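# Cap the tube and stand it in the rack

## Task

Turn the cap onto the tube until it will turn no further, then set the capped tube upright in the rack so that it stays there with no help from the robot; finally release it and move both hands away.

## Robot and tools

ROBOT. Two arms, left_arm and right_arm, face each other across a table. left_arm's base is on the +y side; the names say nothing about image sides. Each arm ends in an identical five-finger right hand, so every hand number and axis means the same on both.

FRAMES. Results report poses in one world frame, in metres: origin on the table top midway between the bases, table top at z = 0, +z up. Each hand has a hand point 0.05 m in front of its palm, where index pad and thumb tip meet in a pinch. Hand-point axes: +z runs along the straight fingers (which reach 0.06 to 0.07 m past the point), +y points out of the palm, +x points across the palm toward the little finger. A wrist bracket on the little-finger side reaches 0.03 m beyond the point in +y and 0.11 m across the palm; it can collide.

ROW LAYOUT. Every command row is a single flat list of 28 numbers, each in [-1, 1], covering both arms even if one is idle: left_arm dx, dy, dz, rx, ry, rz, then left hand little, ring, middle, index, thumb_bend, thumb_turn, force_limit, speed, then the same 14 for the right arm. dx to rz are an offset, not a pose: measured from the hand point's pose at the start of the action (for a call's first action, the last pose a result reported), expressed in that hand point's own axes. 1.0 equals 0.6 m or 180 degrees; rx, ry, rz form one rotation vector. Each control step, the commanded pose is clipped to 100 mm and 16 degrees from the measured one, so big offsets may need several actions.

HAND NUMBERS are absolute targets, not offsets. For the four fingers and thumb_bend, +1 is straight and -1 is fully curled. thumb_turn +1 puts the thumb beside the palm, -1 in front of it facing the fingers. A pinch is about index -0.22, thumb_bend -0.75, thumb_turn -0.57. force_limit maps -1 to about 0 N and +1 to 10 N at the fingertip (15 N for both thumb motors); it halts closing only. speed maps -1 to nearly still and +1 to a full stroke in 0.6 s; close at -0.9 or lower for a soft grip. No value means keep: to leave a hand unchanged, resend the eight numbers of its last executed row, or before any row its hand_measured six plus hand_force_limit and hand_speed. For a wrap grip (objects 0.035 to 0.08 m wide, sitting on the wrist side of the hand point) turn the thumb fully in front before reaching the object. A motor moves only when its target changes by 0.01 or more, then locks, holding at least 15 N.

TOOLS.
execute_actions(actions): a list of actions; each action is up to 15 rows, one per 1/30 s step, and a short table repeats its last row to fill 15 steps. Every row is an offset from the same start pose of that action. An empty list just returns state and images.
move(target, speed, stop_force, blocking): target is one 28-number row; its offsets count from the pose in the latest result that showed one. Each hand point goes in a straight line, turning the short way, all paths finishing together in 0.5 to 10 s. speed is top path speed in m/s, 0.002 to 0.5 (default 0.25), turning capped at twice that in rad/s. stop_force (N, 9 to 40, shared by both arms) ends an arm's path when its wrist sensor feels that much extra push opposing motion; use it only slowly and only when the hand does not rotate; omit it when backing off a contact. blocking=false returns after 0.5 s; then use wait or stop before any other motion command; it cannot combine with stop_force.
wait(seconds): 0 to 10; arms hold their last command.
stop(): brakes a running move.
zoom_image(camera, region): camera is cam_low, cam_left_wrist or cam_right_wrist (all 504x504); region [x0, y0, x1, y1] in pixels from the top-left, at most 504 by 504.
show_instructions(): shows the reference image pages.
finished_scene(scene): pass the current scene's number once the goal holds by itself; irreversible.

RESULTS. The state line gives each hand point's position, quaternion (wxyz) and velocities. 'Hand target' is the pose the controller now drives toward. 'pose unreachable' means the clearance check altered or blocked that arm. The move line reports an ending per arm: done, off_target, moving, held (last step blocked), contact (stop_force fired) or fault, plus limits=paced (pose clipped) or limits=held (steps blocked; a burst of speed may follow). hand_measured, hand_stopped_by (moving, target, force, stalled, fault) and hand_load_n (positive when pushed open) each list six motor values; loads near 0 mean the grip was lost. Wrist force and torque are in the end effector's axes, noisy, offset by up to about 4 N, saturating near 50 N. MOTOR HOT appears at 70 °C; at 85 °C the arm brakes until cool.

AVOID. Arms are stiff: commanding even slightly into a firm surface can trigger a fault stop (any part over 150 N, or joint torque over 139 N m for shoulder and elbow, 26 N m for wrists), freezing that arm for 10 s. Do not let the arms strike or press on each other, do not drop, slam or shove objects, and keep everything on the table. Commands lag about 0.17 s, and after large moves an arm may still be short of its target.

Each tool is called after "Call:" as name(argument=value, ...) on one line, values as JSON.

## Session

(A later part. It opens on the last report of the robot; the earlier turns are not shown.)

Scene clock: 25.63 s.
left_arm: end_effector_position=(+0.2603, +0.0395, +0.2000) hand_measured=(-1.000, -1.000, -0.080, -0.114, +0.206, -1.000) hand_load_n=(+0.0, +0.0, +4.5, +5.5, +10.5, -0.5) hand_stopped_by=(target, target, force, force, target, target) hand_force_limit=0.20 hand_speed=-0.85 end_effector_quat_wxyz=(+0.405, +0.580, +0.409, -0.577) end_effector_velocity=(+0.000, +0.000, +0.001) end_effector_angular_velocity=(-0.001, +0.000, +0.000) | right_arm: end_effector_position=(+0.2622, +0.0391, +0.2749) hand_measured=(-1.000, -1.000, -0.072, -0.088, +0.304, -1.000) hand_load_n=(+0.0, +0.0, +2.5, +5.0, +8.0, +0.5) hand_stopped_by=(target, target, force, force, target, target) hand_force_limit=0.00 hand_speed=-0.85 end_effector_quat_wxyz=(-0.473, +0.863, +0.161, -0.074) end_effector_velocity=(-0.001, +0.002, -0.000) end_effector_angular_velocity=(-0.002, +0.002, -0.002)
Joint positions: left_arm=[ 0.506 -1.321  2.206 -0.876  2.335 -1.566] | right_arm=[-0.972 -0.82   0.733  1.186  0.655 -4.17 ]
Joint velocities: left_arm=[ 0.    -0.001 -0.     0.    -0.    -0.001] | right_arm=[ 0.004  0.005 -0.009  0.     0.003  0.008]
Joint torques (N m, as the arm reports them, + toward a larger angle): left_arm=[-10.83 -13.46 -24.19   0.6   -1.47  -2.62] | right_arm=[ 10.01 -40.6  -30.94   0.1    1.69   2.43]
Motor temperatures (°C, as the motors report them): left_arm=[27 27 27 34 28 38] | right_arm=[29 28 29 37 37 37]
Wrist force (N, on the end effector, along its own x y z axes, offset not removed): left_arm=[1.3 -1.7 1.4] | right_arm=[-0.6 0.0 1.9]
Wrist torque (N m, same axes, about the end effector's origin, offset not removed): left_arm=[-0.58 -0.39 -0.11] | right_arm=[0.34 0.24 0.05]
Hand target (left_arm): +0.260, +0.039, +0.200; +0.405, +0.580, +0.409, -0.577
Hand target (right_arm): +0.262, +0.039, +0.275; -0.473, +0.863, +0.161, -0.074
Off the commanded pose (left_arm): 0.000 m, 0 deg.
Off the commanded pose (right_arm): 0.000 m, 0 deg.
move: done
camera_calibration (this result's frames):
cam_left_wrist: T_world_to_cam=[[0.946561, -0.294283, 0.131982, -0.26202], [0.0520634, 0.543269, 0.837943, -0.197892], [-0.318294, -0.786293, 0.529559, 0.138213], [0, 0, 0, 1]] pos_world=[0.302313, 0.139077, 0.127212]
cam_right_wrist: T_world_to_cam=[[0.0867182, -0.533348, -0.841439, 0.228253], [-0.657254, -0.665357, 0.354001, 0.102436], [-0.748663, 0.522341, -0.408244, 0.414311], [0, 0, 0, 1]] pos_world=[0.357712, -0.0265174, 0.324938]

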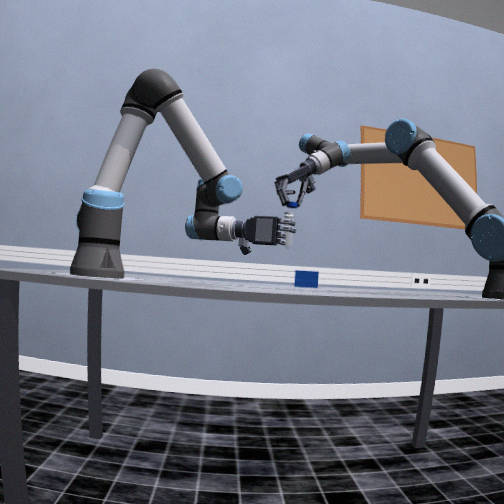

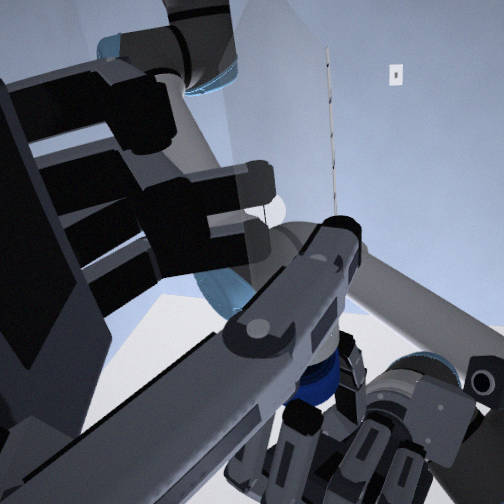

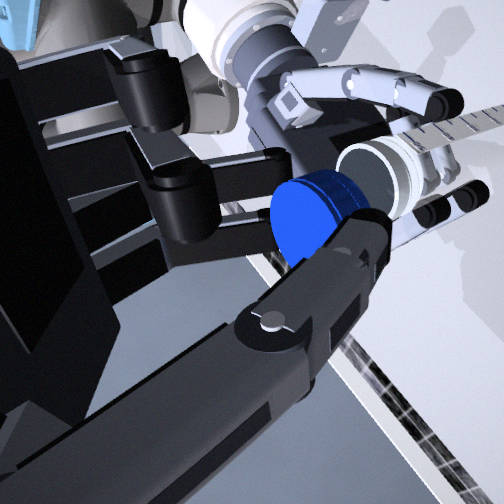

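Call:
move(target=[-0.017,-0.003,0.014,0,0,0,-1,-1,-0.4,-0.4,0.2,-1,0.2,-0.85,0,0,0,0,0,0,-1,-1,-0.4,-0.4,0.3,-1,0,-0.85], speed=0.03)

Call:
zoom_image(camera="cam_low", region=[250,170,330,250])

Scene clock: 26.70 s.
left_arm: end_effector_position=(+0.2559, +0.0322, +0.2100) hand_measured=(-1.000, -1.000, -0.080, -0.114, +0.206, -1.000) hand_load_n=(+0.0, +0.0, +4.5, +5.5, +10.5, -0.5) hand_stopped_by=(target, target, force, force, target, target) hand_force_limit=0.20 hand_speed=-0.85 end_effector_quat_wxyz=(+0.405, +0.580, +0.409, -0.577) end_effector_velocity=(-0.001, -0.001, +0.001) end_effector_angular_velocity=(+0.001, +0.000, +0.000) | right_arm: end_effector_position=(+0.2622, +0.0391, +0.2749) hand_measured=(-1.000, -1.000, -0.072, -0.088, +0.304, -1.000) hand_load_n=(+0.0, +0.0, +2.5, +5.0, +8.0, +0.5) hand_stopped_by=(target, target, force, force, target, target) hand_force_limit=0.00 hand_speed=-0.85 end_effector_quat_wxyz=(-0.473, +0.863, +0.161, -0.074) end_effector_velocity=(-0.000, -0.000, -0.000) end_effector_angular_velocity=(-0.001, -0.001, -0.000)
Joint positions: left_arm=[ 0.486 -1.339  2.192 -0.844  2.315 -1.567] | right_arm=[-0.972 -0.82   0.733  1.186  0.655 -4.169]
Joint velocities: left_arm=[-0.003 -0.003 -0.003  0.006 -0.003 -0.   ] | right_arm=[ 0.    -0.     0.     0.     0.001 -0.   ]
Joint torques (N m, as the arm reports them, + toward a larger angle): left_arm=[-10.73 -36.11 -25.08   0.62  -1.83  -2.2 ] | right_arm=[-10.26 -54.95  -6.34   0.8   -3.69  -2.38]
Motor temperatures (°C, as the motors report them): left_arm=[27 27 27 34 28 38] | right_arm=[29 28 29 37 37 37]
Wrist force (N, on the end effector, along its own x y z axes, offset not removed): left_arm=[-0.2 -2.1 1.2] | right_arm=[3.3 -4.3 -0.1]
Wrist torque (N m, same axes, about the end effector's origin, offset not removed): left_arm=[-0.56 -0.20 -0.14] | right_arm=[-0.72 -0.35 0.12]
Hand target (left_arm): +0.256, +0.032, +0.210; +0.405, +0.580, +0.409, -0.577
Hand target (right_arm): +0.262, +0.039, +0.275; -0.473, +0.863, +0.161, -0.074
Off the commanded pose (left_arm): 0.000 m, 0 deg.
Off the commanded pose (right_arm): 0.000 m, 0 deg.
move: done
camera_calibration (this result's frames):
cam_left_wrist: T_world_to_cam=[[0.946574, -0.294295, 0.131867, -0.261221], [0.0521926, 0.543318, 0.837903, -0.202095], [-0.318236, -0.786255, 0.52965, 0.125772], [0, 0, 0, 1]] pos_world=[0.297838, 0.131815, 0.137167]
cam_right_wrist: T_world_to_cam=[[0.0867083, -0.533359, -0.841433, 0.228247], [-0.657249, -0.665353, 0.354019, 0.102438], [-0.748669, 0.522335, -0.408241, 0.414303], [0, 0, 0, 1]] pos_world=[0.357712, -0.0265097, 0.324925]

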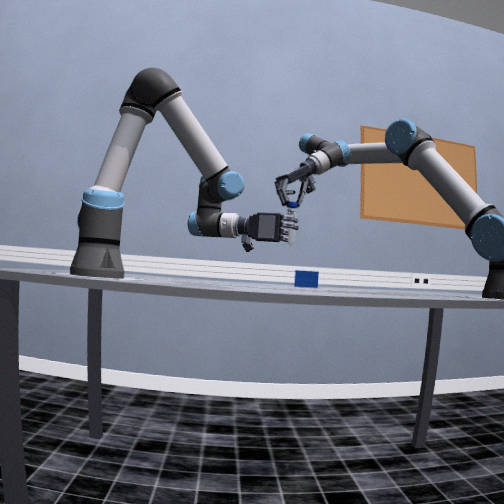

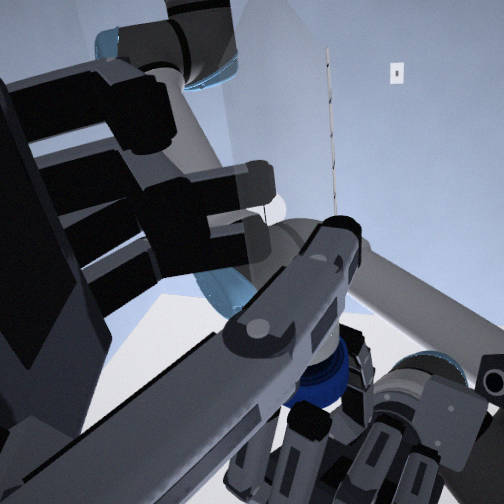

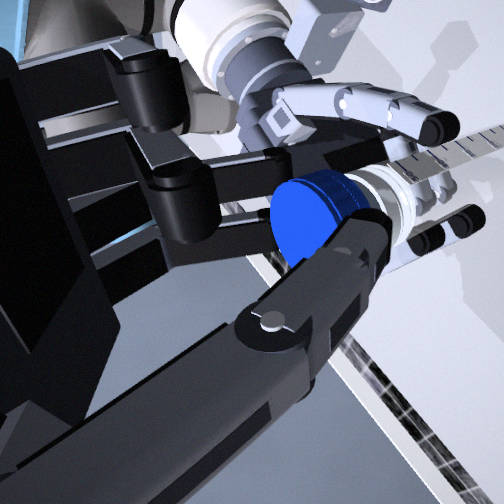

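Region (250, 170, 330, 250) of cam_low's 504x504 image, scaled by 6.300, with more detail than that image has.

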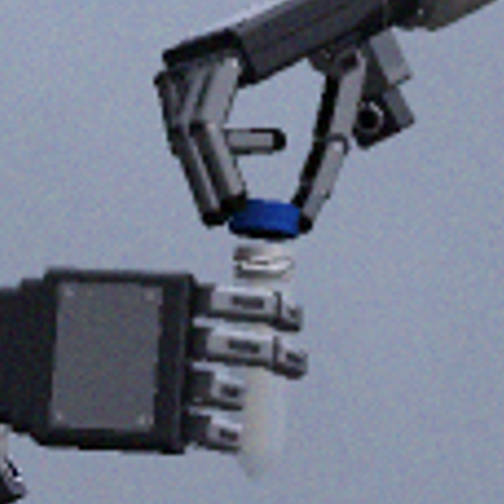

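Good. Up 10 mm.

Call:
move(target=[-0.017,0.001,0.001,0,0,0,-1,-1,-0.4,-0.4,0.2,-1,0.2,-0.85,0,0,0,0,0,0,-1,-1,-0.4,-0.4,0.3,-1,0,-0.85], speed=0.01, stop_force=9)

Call:
zoom_image(camera="cam_low", region=[250,170,330,250])

Scene clock: 28.10 s.
left_arm: end_effector_position=(+0.2562, +0.0314, +0.2199) hand_measured=(-1.000, -1.000, -0.080, -0.114, +0.206, -1.000) hand_load_n=(+0.0, +0.0, +4.5, +5.5, +10.0, -2.0) hand_stopped_by=(target, target, force, force, target, target) hand_force_limit=0.20 hand_speed=-0.85 end_effector_quat_wxyz=(+0.405, +0.580, +0.409, -0.577) end_effector_velocity=(+0.000, -0.000, +0.004) end_effector_angular_velocity=(-0.003, -0.001, +0.000) | right_arm: end_effector_position=(+0.2622, +0.0391, +0.2749) hand_measured=(-1.000, -1.000, -0.072, -0.088, +0.304, -1.000) hand_load_n=(+0.0, +0.0, +3.0, +5.5, +7.0, -1.0) hand_stopped_by=(target, target, force, force, target, target) hand_force_limit=0.00 hand_speed=-0.85 end_effector_quat_wxyz=(-0.473, +0.863, +0.161, -0.074) end_effector_velocity=(-0.000, -0.000, -0.000) end_effector_angular_velocity=(-0.001, +0.002, -0.001)
Joint positions: left_arm=[ 0.486 -1.359  2.181 -0.813  2.315 -1.567] | right_arm=[-0.972 -0.82   0.733  1.186  0.654 -4.17 ]
Joint velocities: left_arm=[ 0.    -0.007 -0.003  0.007 -0.    -0.   ] | right_arm=[-0.     0.     0.     0.001  0.     0.001]
Joint torques (N m, as the arm reports them, + toward a larger angle): left_arm=[ 11.1  -40.43 -30.74  -0.49   0.98  -1.82] | right_arm=[ -7.22 -51.39 -10.69   0.8   -3.19  -1.53]
Motor temperatures (°C, as the motors report them): left_arm=[27 27 27 34 28 38] | right_arm=[29 28 29 37 37 37]
Wrist force (N, on the end effector, along its own x y z axes, offset not removed): left_arm=[6.5 -1.8 1.4] | right_arm=[2.8 -6.6 -8.1]
Wrist torque (N m, same axes, about the end effector's origin, offset not removed): left_arm=[-0.47 -0.46 -0.06] | right_arm=[-0.27 0.00 0.15]
Hand target (left_arm): +0.256, +0.031, +0.220; +0.405, +0.580, +0.409, -0.577
Hand target (right_arm): +0.262, +0.039, +0.275; -0.473, +0.863, +0.161, -0.074
Off the commanded pose (left_arm): 0.000 m, 0 deg.
Off the commanded pose (right_arm): 0.000 m, 0 deg.
move: done
camera_calibration (this result's frames):
cam_left_wrist: T_world_to_cam=[[0.946573, -0.294341, 0.131767, -0.263056], [0.0522887, 0.54327, 0.837928, -0.210013], [-0.318222, -0.78627, 0.529635, 0.119961], [0, 0, 0, 1]] pos_world=[0.298158, 0.130988, 0.147103]
cam_right_wrist: T_world_to_cam=[[0.086716, -0.533347, -0.84144, 0.228253], [-0.657252, -0.665359, 0.354003, 0.102436], [-0.748666, 0.52234, -0.40824, 0.414309], [0, 0, 0, 1]] pos_world=[0.357712, -0.0265158, 0.324936]

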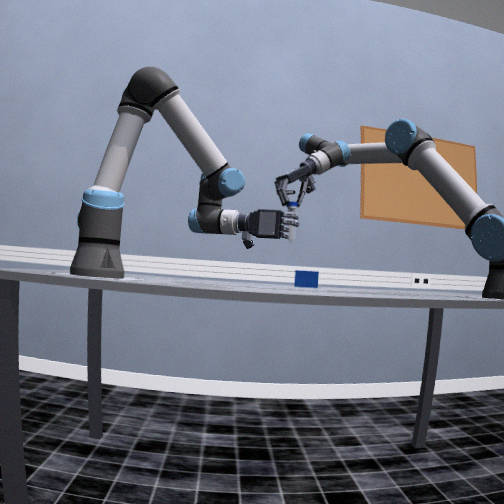

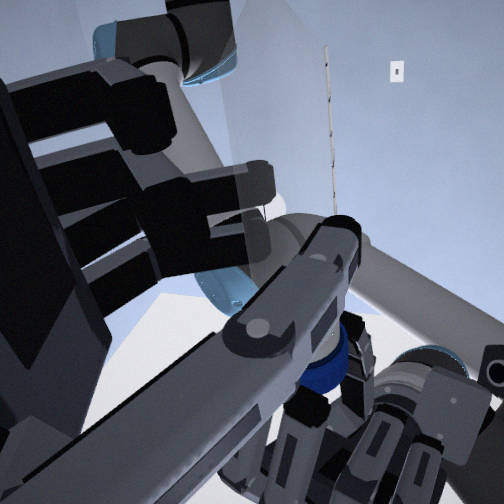

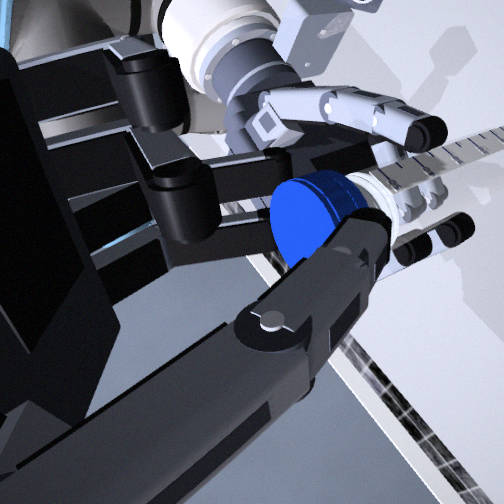

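Region (250, 170, 330, 250) of cam_low's 504x504 image, scaled by 6.300, with more detail than that image has.

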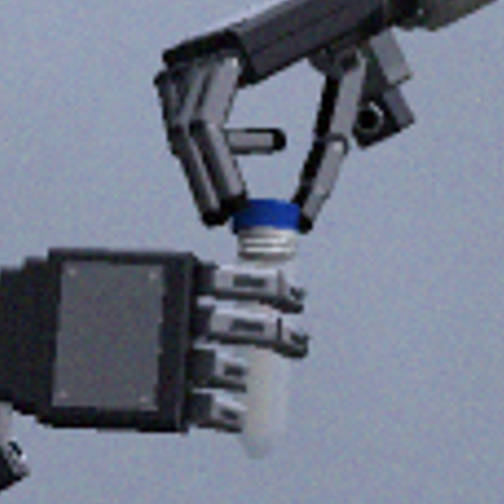

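Call:
zoom_image(camera="cam_left_wrist", region=[270,290,390,410])

Call:
zoom_image(camera="cam_right_wrist", region=[260,130,440,280])

Region (270, 290, 390, 410) of cam_left_wrist's 504x504 image, scaled by 4.200, with more detail than that image has.

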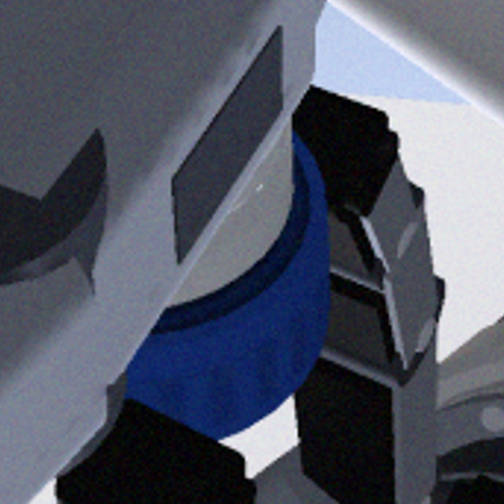

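Region (260, 130, 440, 280) of cam_right_wrist's 504x504 image, scaled by 2.800, with more detail than that image has.

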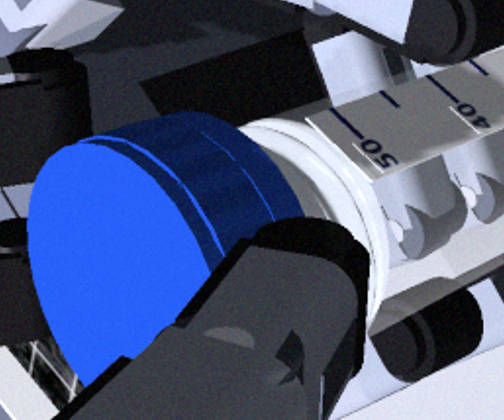

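Call:
execute_actions(actions=[[[0.002,0.0018,-0.0005,0,0,0,-1,-1,-0.4,-0.4,0.2,-1,0.2,-0.85,0,0,0,0,0,0,-1,-1,-0.4,-0.4,0.3,-1,0,-0.85]],[[-0.004,0,0,0,0,0,-1,-1,-0.4,-0.4,0.2,-1,0.2,-0.85,0,0,0,0,0,0,-1,-1,-0.4,-0.4,0.3,-1,0,-0.85]]])

Call:
zoom_image(camera="cam_left_wrist", region=[270,290,390,410])

Scene clock: 29.50 s.
left_arm: end_effector_position=(+0.2573, +0.0313, +0.2211) hand_measured=(-1.000, -1.000, -0.080, -0.114, +0.206, -1.000) hand_load_n=(+0.0, +0.0, +4.5, +5.5, +9.5, -3.0) hand_stopped_by=(target, target, force, force, target, target) hand_force_limit=0.20 hand_speed=-0.85 end_effector_quat_wxyz=(+0.405, +0.580, +0.409, -0.577) end_effector_velocity=(+0.000, -0.000, +0.000) end_effector_angular_velocity=(-0.000, +0.000, +0.000) | right_arm: end_effector_position=(+0.2622, +0.0391, +0.2749) hand_measured=(-1.000, -1.000, -0.072, -0.088, +0.304, -1.000) hand_load_n=(+0.0, +0.0, +2.5, +6.0, +7.0, -0.5) hand_stopped_by=(target, target, force, force, target, target) hand_force_limit=0.00 hand_speed=-0.85 end_effector_quat_wxyz=(-0.473, +0.863, +0.161, -0.074) end_effector_velocity=(-0.000, -0.000, +0.000) end_effector_angular_velocity=(+0.001, +0.001, +0.000)
Joint positions: left_arm=[ 0.489 -1.359  2.177 -0.809  2.318 -1.567] | right_arm=[-0.972 -0.82   0.733  1.186  0.654 -4.17 ]
Joint velocities: left_arm=[ 0.    -0.001 -0.001  0.001  0.    -0.001] | right_arm=[-0.    -0.     0.     0.    -0.001 -0.   ]
Joint torques (N m, as the arm reports them, + toward a larger angle): left_arm=[  6.8  -43.01 -31.22  -1.45   0.21   0.63] | right_arm=[ -5.9  -49.14 -13.25   0.76  -2.54  -1.02]
Motor temperatures (°C, as the motors report them): left_arm=[27 27 27 34 28 38] | right_arm=[29 28 29 37 37 37]
Wrist force (N, on the end effector, along its own x y z axes, offset not removed): left_arm=[9.1 -1.3 0.7] | right_arm=[2.0 -2.9 -3.5]
Wrist torque (N m, same axes, about the end effector's origin, offset not removed): left_arm=[-0.27 -0.22 -0.25] | right_arm=[0.45 0.25 0.10]
Hand target (left_arm): +0.257, +0.031, +0.221; +0.405, +0.580, +0.409, -0.577
Hand target (right_arm): +0.262, +0.039, +0.275; -0.473, +0.863, +0.161, -0.074
Off the commanded pose (left_arm): 0.000 m, 0 deg.
Off the commanded pose (right_arm): 0.000 m, 0 deg.
camera_calibration (this result's frames):
cam_left_wrist: T_world_to_cam=[[0.946582, -0.294345, 0.131695, -0.26427], [0.0523324, 0.543215, 0.837961, -0.21102], [-0.318188, -0.786307, 0.529601, 0.119645], [0, 0, 0, 1]] pos_world=[0.299266, 0.130921, 0.148266]
cam_right_wrist: T_world_to_cam=[[0.0867157, -0.533347, -0.84144, 0.228253], [-0.657251, -0.665358, 0.354004, 0.102436], [-0.748666, 0.52234, -0.40824, 0.414309], [0, 0, 0, 1]] pos_world=[0.357712, -0.0265158, 0.324936]

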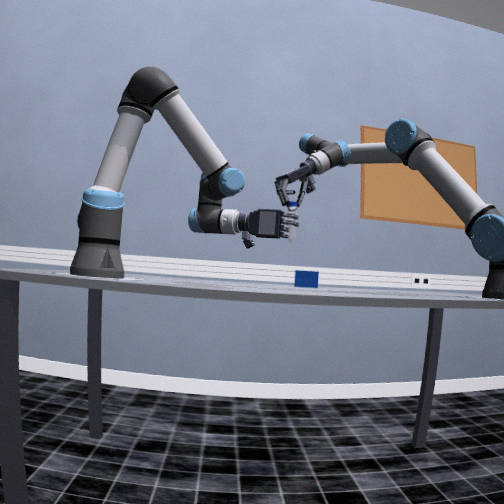

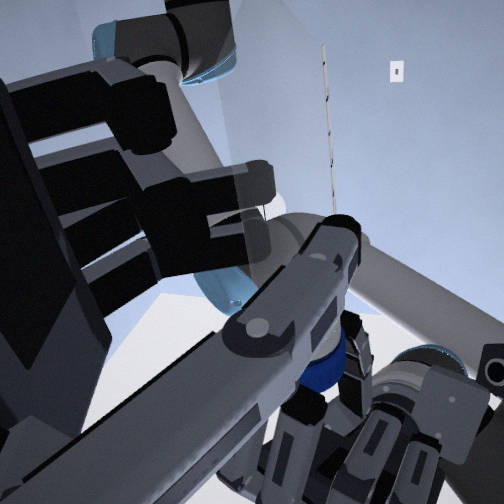

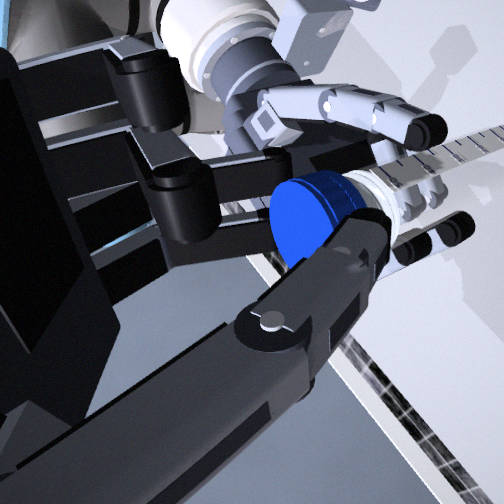

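Region (270, 290, 390, 410) of cam_left_wrist's 504x504 image, scaled by 4.200, with more detail than that image has.

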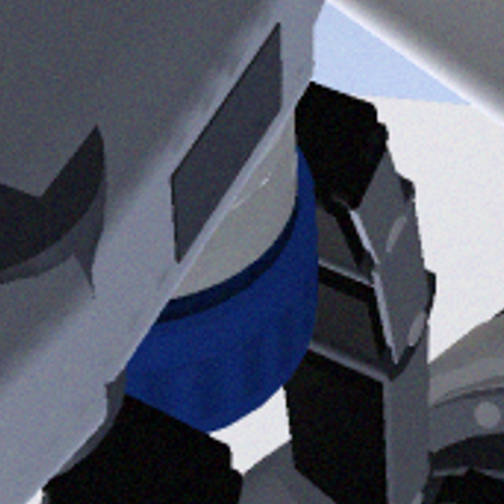

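Call:
execute_actions(actions=[[[0.004,-0.001,-0.0023,0,0,0,-1,-1,-0.4,-0.4,0.2,-1,0.2,-0.85,0,0,0,0,0,0,-1,-1,-0.4,-0.4,0.3,-1,0,-0.85]],[[-0.005,0,0,0,0,0,-1,-1,-0.4,-0.4,0.2,-1,0.2,-0.85,0,0,0,0,0,0,-1,-1,-0.4,-0.4,0.3,-1,0,-0.85]]])

Call:
zoom_image(camera="cam_low", region=[250,170,330,250])

Scene clock: 30.70 s.
left_arm: end_effector_position=(+0.2572, +0.0328, +0.2217) hand_measured=(-1.000, -1.000, -0.080, -0.114, +0.206, -1.000) hand_load_n=(+0.0, +0.0, +4.5, +5.5, +10.0, -0.5) hand_stopped_by=(target, target, force, force, target, target) hand_force_limit=0.20 hand_speed=-0.85 end_effector_quat_wxyz=(+0.405, +0.580, +0.409, -0.577) end_effector_velocity=(-0.000, +0.000, +0.001) end_effector_angular_velocity=(-0.000, -0.000, -0.000) | right_arm: end_effector_position=(+0.2622, +0.0391, +0.2749) hand_measured=(-1.000, -1.000, -0.072, -0.088, +0.304, -1.000) hand_load_n=(+0.0, +0.0, +2.0, +5.5, +8.0, +0.5) hand_stopped_by=(target, target, force, force, target, target) hand_force_limit=0.00 hand_speed=-0.85 end_effector_quat_wxyz=(-0.473, +0.863, +0.161, -0.074) end_effector_velocity=(-0.000, -0.000, +0.000) end_effector_angular_velocity=(-0.000, -0.001, +0.001)
Joint positions: left_arm=[ 0.49  -1.363  2.18  -0.808  2.319 -1.567] | right_arm=[-0.972 -0.82   0.733  1.186  0.654 -4.17 ]
Joint velocities: left_arm=[-0.    -0.002 -0.001  0.002 -0.     0.   ] | right_arm=[ 0.    -0.     0.     0.001  0.    -0.001]
Joint torques (N m, as the arm reports them, + toward a larger angle): left_arm=[  6.87 -37.52 -26.7    0.62   0.46   1.33] | right_arm=[ -4.83 -50.17 -13.9    0.75  -2.46  -0.99]
Motor temperatures (°C, as the motors report them): left_arm=[27 27 27 34 28 38] | right_arm=[29 28 29 37 37 37]
Wrist force (N, on the end effector, along its own x y z axes, offset not removed): left_arm=[2.1 -2.0 1.7] | right_arm=[-2.3 -3.1 -2.2]
Wrist torque (N m, same axes, about the end effector's origin, offset not removed): left_arm=[-0.65 -0.56 -0.02] | right_arm=[0.07 0.60 -0.18]
Hand target (left_arm): +0.257, +0.033, +0.222; +0.405, +0.580, +0.409, -0.577
Hand target (right_arm): +0.262, +0.039, +0.275; -0.473, +0.863, +0.161, -0.074
Off the commanded pose (left_arm): 0.000 m, 0 deg.
Off the commanded pose (right_arm): 0.000 m, 0 deg.
camera_calibration (this result's frames):
cam_left_wrist: T_world_to_cam=[[0.946581, -0.294351, 0.131687, -0.263827], [0.0523458, 0.543221, 0.837956, -0.212337], [-0.318189, -0.7863, 0.529611, 0.120454], [0, 0, 0, 1]] pos_world=[0.299175, 0.132401, 0.148878]
cam_right_wrist: T_world_to_cam=[[0.0867159, -0.533347, -0.84144, 0.228253], [-0.657252, -0.665359, 0.354004, 0.102436], [-0.748666, 0.52234, -0.40824, 0.414309], [0, 0, 0, 1]] pos_world=[0.357712, -0.0265158, 0.324936]

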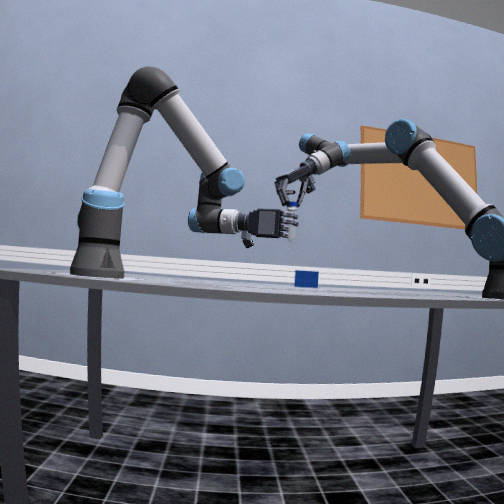

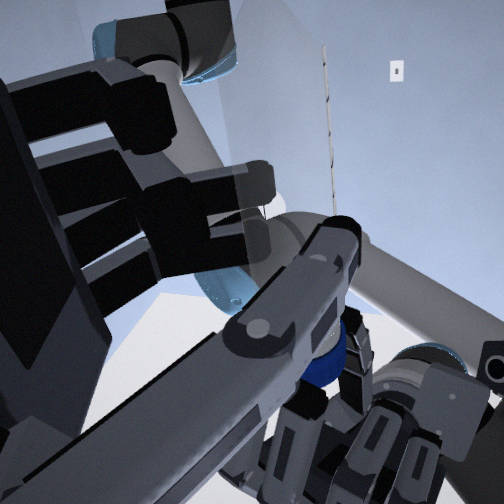

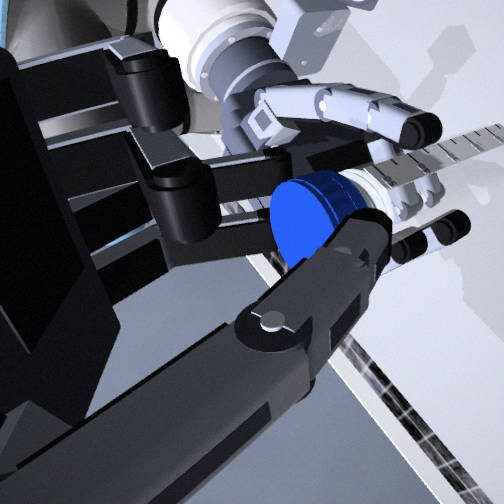

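Region (250, 170, 330, 250) of cam_low's 504x504 image, scaled by 6.300, with more detail than that image has.

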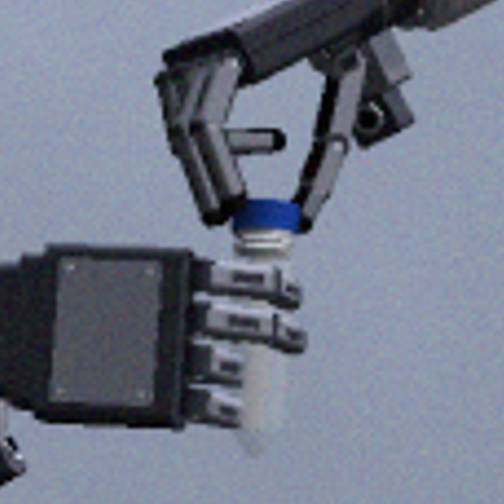

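In. Up 4 mm more.

Call:
move(target=[-0.007,0,0,0,0,0,-1,-1,-0.4,-0.4,0.2,-1,0.2,-0.85,0,0,0,0,0,0,-1,-1,-0.4,-0.4,0.3,-1,0,-0.85], speed=0.006, stop_force=9)

Call:
zoom_image(camera="cam_low", region=[250,170,330,250])

Scene clock: 31.80 s.
left_arm: end_effector_position=(+0.2572, +0.0328, +0.2258) hand_measured=(-1.000, -1.000, -0.080, -0.114, +0.206, -1.000) hand_load_n=(+0.0, +0.0, +4.5, +5.5, +10.0, -0.5) hand_stopped_by=(target, target, force, force, target, target) hand_force_limit=0.20 hand_speed=-0.85 end_effector_quat_wxyz=(+0.405, +0.580, +0.409, -0.577) end_effector_velocity=(+0.000, +0.000, +0.002) end_effector_angular_velocity=(-0.000, -0.000, +0.001) | right_arm: end_effector_position=(+0.2622, +0.0391, +0.2749) hand_measured=(-1.000, -1.000, -0.072, -0.088, +0.304, -1.000) hand_load_n=(+0.0, +0.0, +2.0, +5.5, +8.0, +0.5) hand_stopped_by=(target, target, force, force, target, target) hand_force_limit=0.00 hand_speed=-0.85 end_effector_quat_wxyz=(-0.473, +0.863, +0.161, -0.074) end_effector_velocity=(-0.000, +0.000, +0.000) end_effector_angular_velocity=(+0.001, +0.001, -0.000)
Joint positions: left_arm=[ 0.49  -1.371  2.176 -0.795  2.319 -1.567] | right_arm=[-0.972 -0.82   0.733  1.186  0.654 -4.17 ]
Joint velocities: left_arm=[ 0.001 -0.003 -0.001  0.004  0.    -0.   ] | right_arm=[ 0.    -0.    -0.    -0.001 -0.001  0.002]
Joint torques (N m, as the arm reports them, + toward a larger angle): left_arm=[ -0.21 -37.32 -25.84   0.45  -1.46   0.35] | right_arm=[ -5.15 -49.33 -13.52   0.82  -2.55  -1.13]
Motor temperatures (°C, as the motors report them): left_arm=[27 27 27 34 28 38] | right_arm=[29 28 29 37 37 37]
Wrist force (N, on the end effector, along its own x y z axes, offset not removed): left_arm=[1.0 -0.5 0.9] | right_arm=[-1.2 -3.1 -3.5]
Wrist torque (N m, same axes, about the end effector's origin, offset not removed): left_arm=[-0.40 -0.33 -0.11] | right_arm=[-0.36 0.53 0.23]
Hand target (left_arm): +0.257, +0.033, +0.226; +0.405, +0.580, +0.409, -0.577
Hand target (right_arm): +0.262, +0.039, +0.275; -0.473, +0.863, +0.161, -0.074
Off the commanded pose (left_arm): 0.000 m, 0 deg.
Off the commanded pose (right_arm): 0.000 m, 0 deg.
move: done
camera_calibration (this result's frames):
cam_left_wrist: T_world_to_cam=[[0.94658, -0.294348, 0.131703, -0.264381], [0.0523373, 0.543241, 0.837944, -0.215728], [-0.318194, -0.786288, 0.529626, 0.118285], [0, 0, 0, 1]] pos_world=[0.299185, 0.132378, 0.152941]
cam_right_wrist: T_world_to_cam=[[0.0867157, -0.533347, -0.84144, 0.228253], [-0.657251, -0.665358, 0.354004, 0.102436], [-0.748666, 0.52234, -0.40824, 0.414309], [0, 0, 0, 1]] pos_world=[0.357712, -0.0265158, 0.324936]

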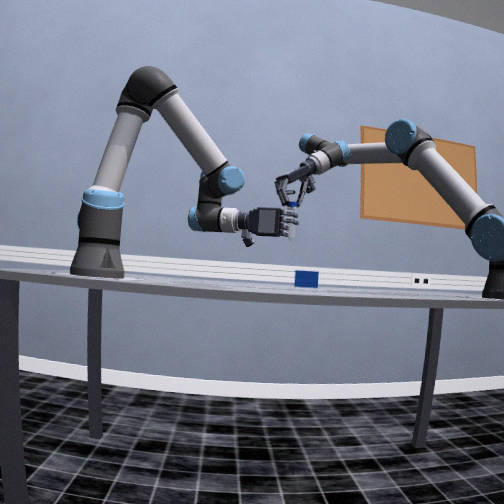

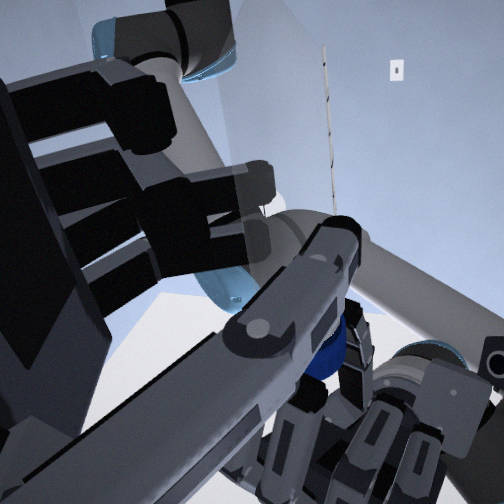

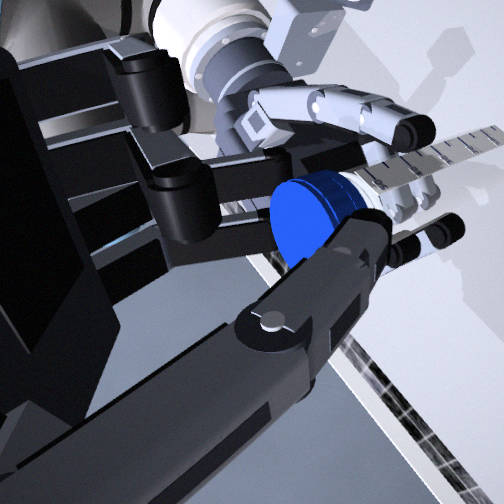

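Region (250, 170, 330, 250) of cam_low's 504x504 image, scaled by 6.300, with more detail than that image has.

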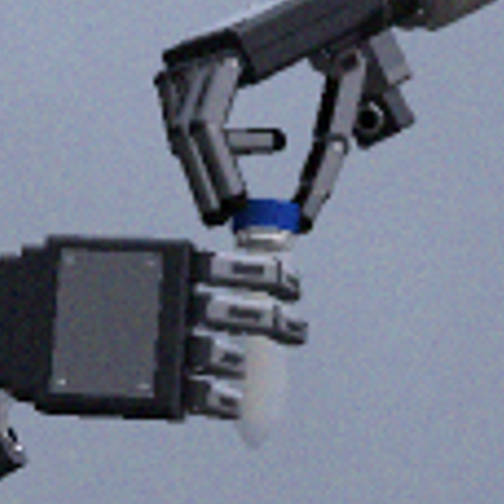

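Call:
move(target=[-0.003,0,0,0,0,0,-1,-1,-0.4,-0.4,0.2,-1,0.2,-0.85,0.0158,-0.0019,0.0036,-0.006,0.21,0.1355,-1,-1,-0.4,-0.4,0.3,-1,0,-0.85], speed=0.2)

Call:
move(target=[0,0,0,0,0,0,-1,-1,-0.4,-0.4,0.2,-1,0.2,-0.85,0.0158,-0.0015,0.0038,-0.006,0.21,0.1355,-1,-1,-0.4,-0.4,0.3,-1,0,-0.85], speed=0.2)

Call:
zoom_image(camera="cam_low", region=[250,170,330,250])

Scene clock: 34.50 s.
left_arm: end_effector_position=(+0.2572, +0.0328, +0.2276) hand_measured=(-1.000, -1.000, -0.080, -0.114, +0.206, -1.000) hand_load_n=(+0.0, +0.0, +4.5, +5.0, +10.0, -1.5) hand_stopped_by=(target, target, force, force, target, target) hand_force_limit=0.20 hand_speed=-0.85 end_effector_quat_wxyz=(+0.405, +0.580, +0.409, -0.577) end_effector_velocity=(+0.000, -0.000, -0.001) end_effector_angular_velocity=(+0.001, +0.001, +0.000) | right_arm: end_effector_position=(+0.2703, +0.0446, +0.2751) hand_measured=(-1.000, -1.000, -0.072, -0.088, +0.304, -1.000) hand_load_n=(+0.0, +0.0, +2.0, +5.5, +8.0, +0.0) hand_stopped_by=(target, target, force, force, target, target) hand_force_limit=0.00 hand_speed=-0.85 end_effector_quat_wxyz=(+0.465, -0.859, +0.181, -0.112) end_effector_velocity=(-0.000, +0.000, -0.000) end_effector_angular_velocity=(-0.001, -0.002, -0.010)
Joint positions: left_arm=[ 0.49  -1.375  2.174 -0.79   2.319 -1.567] | right_arm=[-0.826 -1.148  1.161  0.582  1.316 -3.34 ]
Joint velocities: left_arm=[ 0.     0.001 -0.    -0.     0.    -0.   ] | right_arm=[ 0.004 -0.001  0.002 -0.002  0.013  0.007]
Joint torques (N m, as the arm reports them, + toward a larger angle): left_arm=[ -8.96 -37.37 -28.05   0.12   0.24   0.16] | right_arm=[ 10.16 -44.04  -8.16  -1.83   2.62   2.32]
Motor temperatures (°C, as the motors report them): left_arm=[27 27 27 34 28 38] | right_arm=[29 28 29 37 37 37]
Wrist force (N, on the end effector, along its own x y z axes, offset not removed): left_arm=[2.4 -1.9 1.1] | right_arm=[4.2 -3.7 0.5]
Wrist torque (N m, same axes, about the end effector's origin, offset not removed): left_arm=[-0.53 -0.42 -0.03] | right_arm=[-0.42 -0.62 0.18]
Hand target (left_arm): +0.257, +0.033, +0.228; +0.405, +0.580, +0.409, -0.577
Hand target (right_arm): +0.270, +0.045, +0.275; -0.465, +0.859, -0.182, +0.113
Off the commanded pose (left_arm): 0.000 m, 0 deg.
Off the commanded pose (right_arm): 0.000 m, 0 deg.
move: done
camera_calibration (this result's frames):
cam_left_wrist: T_world_to_cam=[[0.946594, -0.294309, 0.13169, -0.264634], [0.0523201, 0.543227, 0.837954, -0.217222], [-0.318155, -0.786312, 0.529613, 0.117328], [0, 0, 0, 1]] pos_world=[0.299194, 0.132373, 0.154733]
cam_right_wrist: T_world_to_cam=[[-0.315271, -0.43922, -0.841243, 0.335118], [-0.935207, -0.00680271, 0.354037, 0.15706], [-0.161223, 0.898354, -0.408617, 0.242053], [0, 0, 0, 1]] pos_world=[0.291561, -0.0691907, 0.325218]

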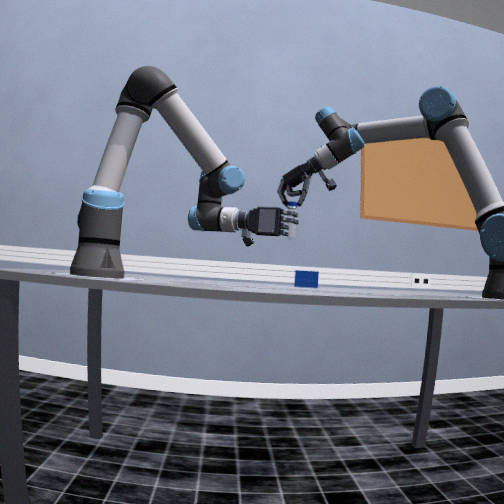

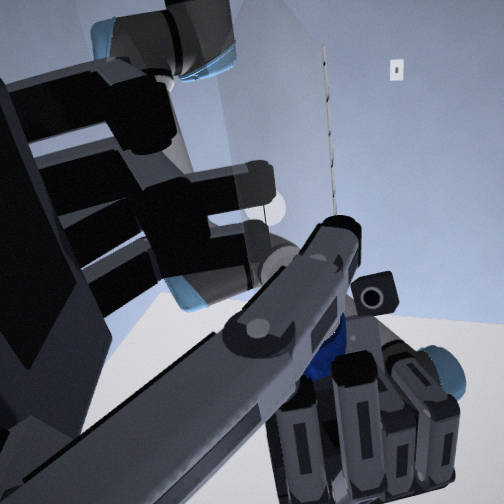

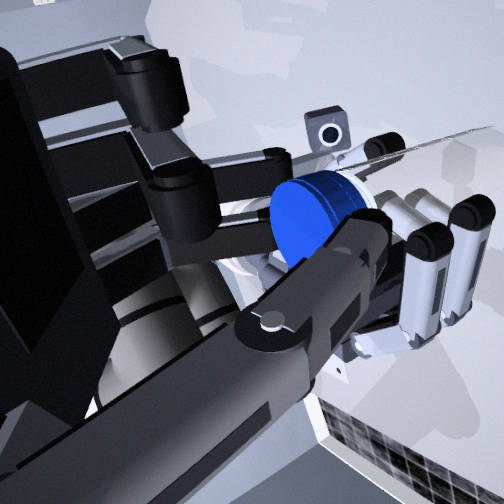

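Scene clock: 36.97 s.
left_arm: end_effector_position=(+0.2572, +0.0328, +0.2276) hand_measured=(-1.000, -1.000, -0.080, -0.114, +0.206, -1.000) hand_load_n=(+0.0, +0.0, +4.5, +3.5, +10.5, -2.5) hand_stopped_by=(target, target, force, force, target, target) hand_force_limit=0.20 hand_speed=-0.85 end_effector_quat_wxyz=(+0.405, +0.580, +0.409, -0.577) end_effector_velocity=(-0.000, -0.000, -0.000) end_effector_angular_velocity=(+0.000, +0.001, -0.000) | right_arm: end_effector_position=(+0.2797, +0.0429, +0.2748) hand_measured=(-1.000, -1.000, -0.072, -0.088, +0.304, -1.000) hand_load_n=(+0.0, +0.0, +1.5, +5.5, +8.5, -0.5) hand_stopped_by=(target, target, force, force, target, target) hand_force_limit=0.00 hand_speed=-0.85 end_effector_quat_wxyz=(+0.387, -0.725, +0.496, -0.281) end_effector_velocity=(+0.000, -0.000, +0.000) end_effector_angular_velocity=(-0.004, +0.003, -0.014)
Joint positions: left_arm=[ 0.49  -1.375  2.174 -0.79   2.319 -1.567] | right_arm=[-0.585 -1.008  0.969  0.749  2.158 -2.726]
Joint velocities: left_arm=[-0.     0.     0.    -0.    -0.    -0.001] | right_arm=[ 0.003  0.011 -0.017  0.018  0.013  0.014]
Joint torques (N m, as the arm reports them, + toward a larger angle): left_arm=[ -8.97 -33.04 -21.49  -0.23   0.43   0.12] | right_arm=[  9.58 -32.06 -32.21   2.05   3.11   2.39]
Motor temperatures (°C, as the motors report them): left_arm=[27 27 27 34 28 38] | right_arm=[29 28 29 37 37 37]
Wrist force (N, on the end effector, along its own x y z axes, offset not removed): left_arm=[2.9 -0.7 -0.1] | right_arm=[0.2 -4.5 -3.3]
Wrist torque (N m, same axes, about the end effector's origin, offset not removed): left_arm=[-0.65 -0.44 -0.13] | right_arm=[-0.57 0.17 -0.44]
Hand target (left_arm): +0.257, +0.033, +0.228; +0.405, +0.580, +0.409, -0.577
Hand target (right_arm): +0.280, +0.043, +0.275; -0.386, +0.725, -0.496, +0.282
Off the commanded pose (left_arm): 0.000 m, 0 deg.
Off the commanded pose (right_arm): 0.000 m, 0 deg.
move: done
camera_calibration (this result's frames):
cam_left_wrist: T_world_to_cam=[[0.946593, -0.294307, 0.1317, -0.264639], [0.0523151, 0.543238, 0.837947, -0.217224], [-0.318158, -0.786305, 0.529622, 0.11732], [0, 0, 0, 1]] pos_world=[0.299196, 0.132369, 0.15474]
cam_right_wrist: T_world_to_cam=[[-0.533295, -0.0885491, -0.841282, 0.383044], [-0.667108, 0.655539, 0.353886, 0.0626632], [0.520157, 0.749952, -0.408668, 0.0608145], [0, 0, 0, 1]] pos_world=[0.214445, -0.052768, 0.324925]

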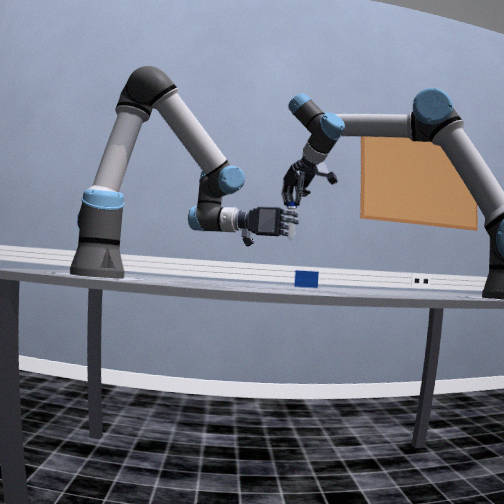

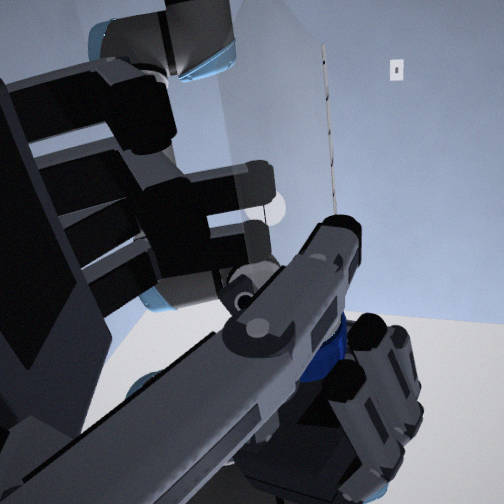

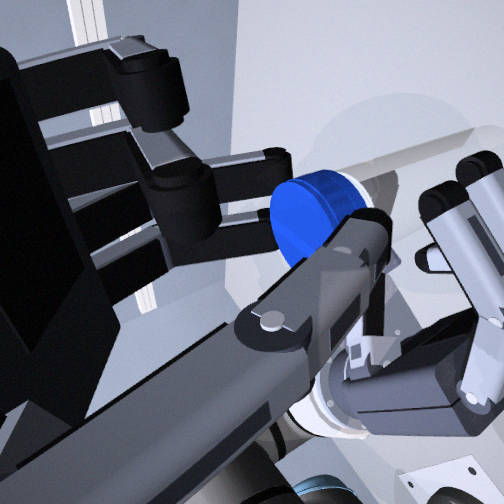

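Region (250, 170, 330, 250) of cam_low's 504x504 image, scaled by 6.300, with more detail than that image has.

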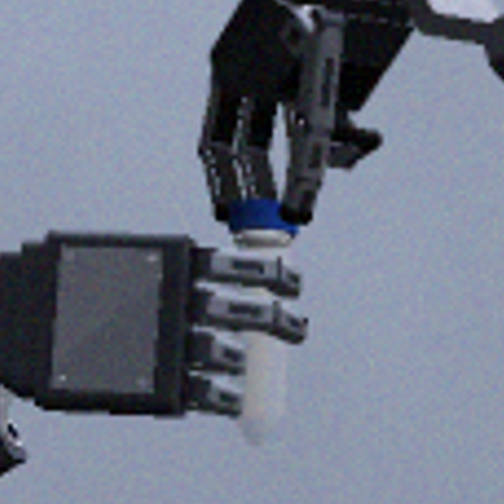

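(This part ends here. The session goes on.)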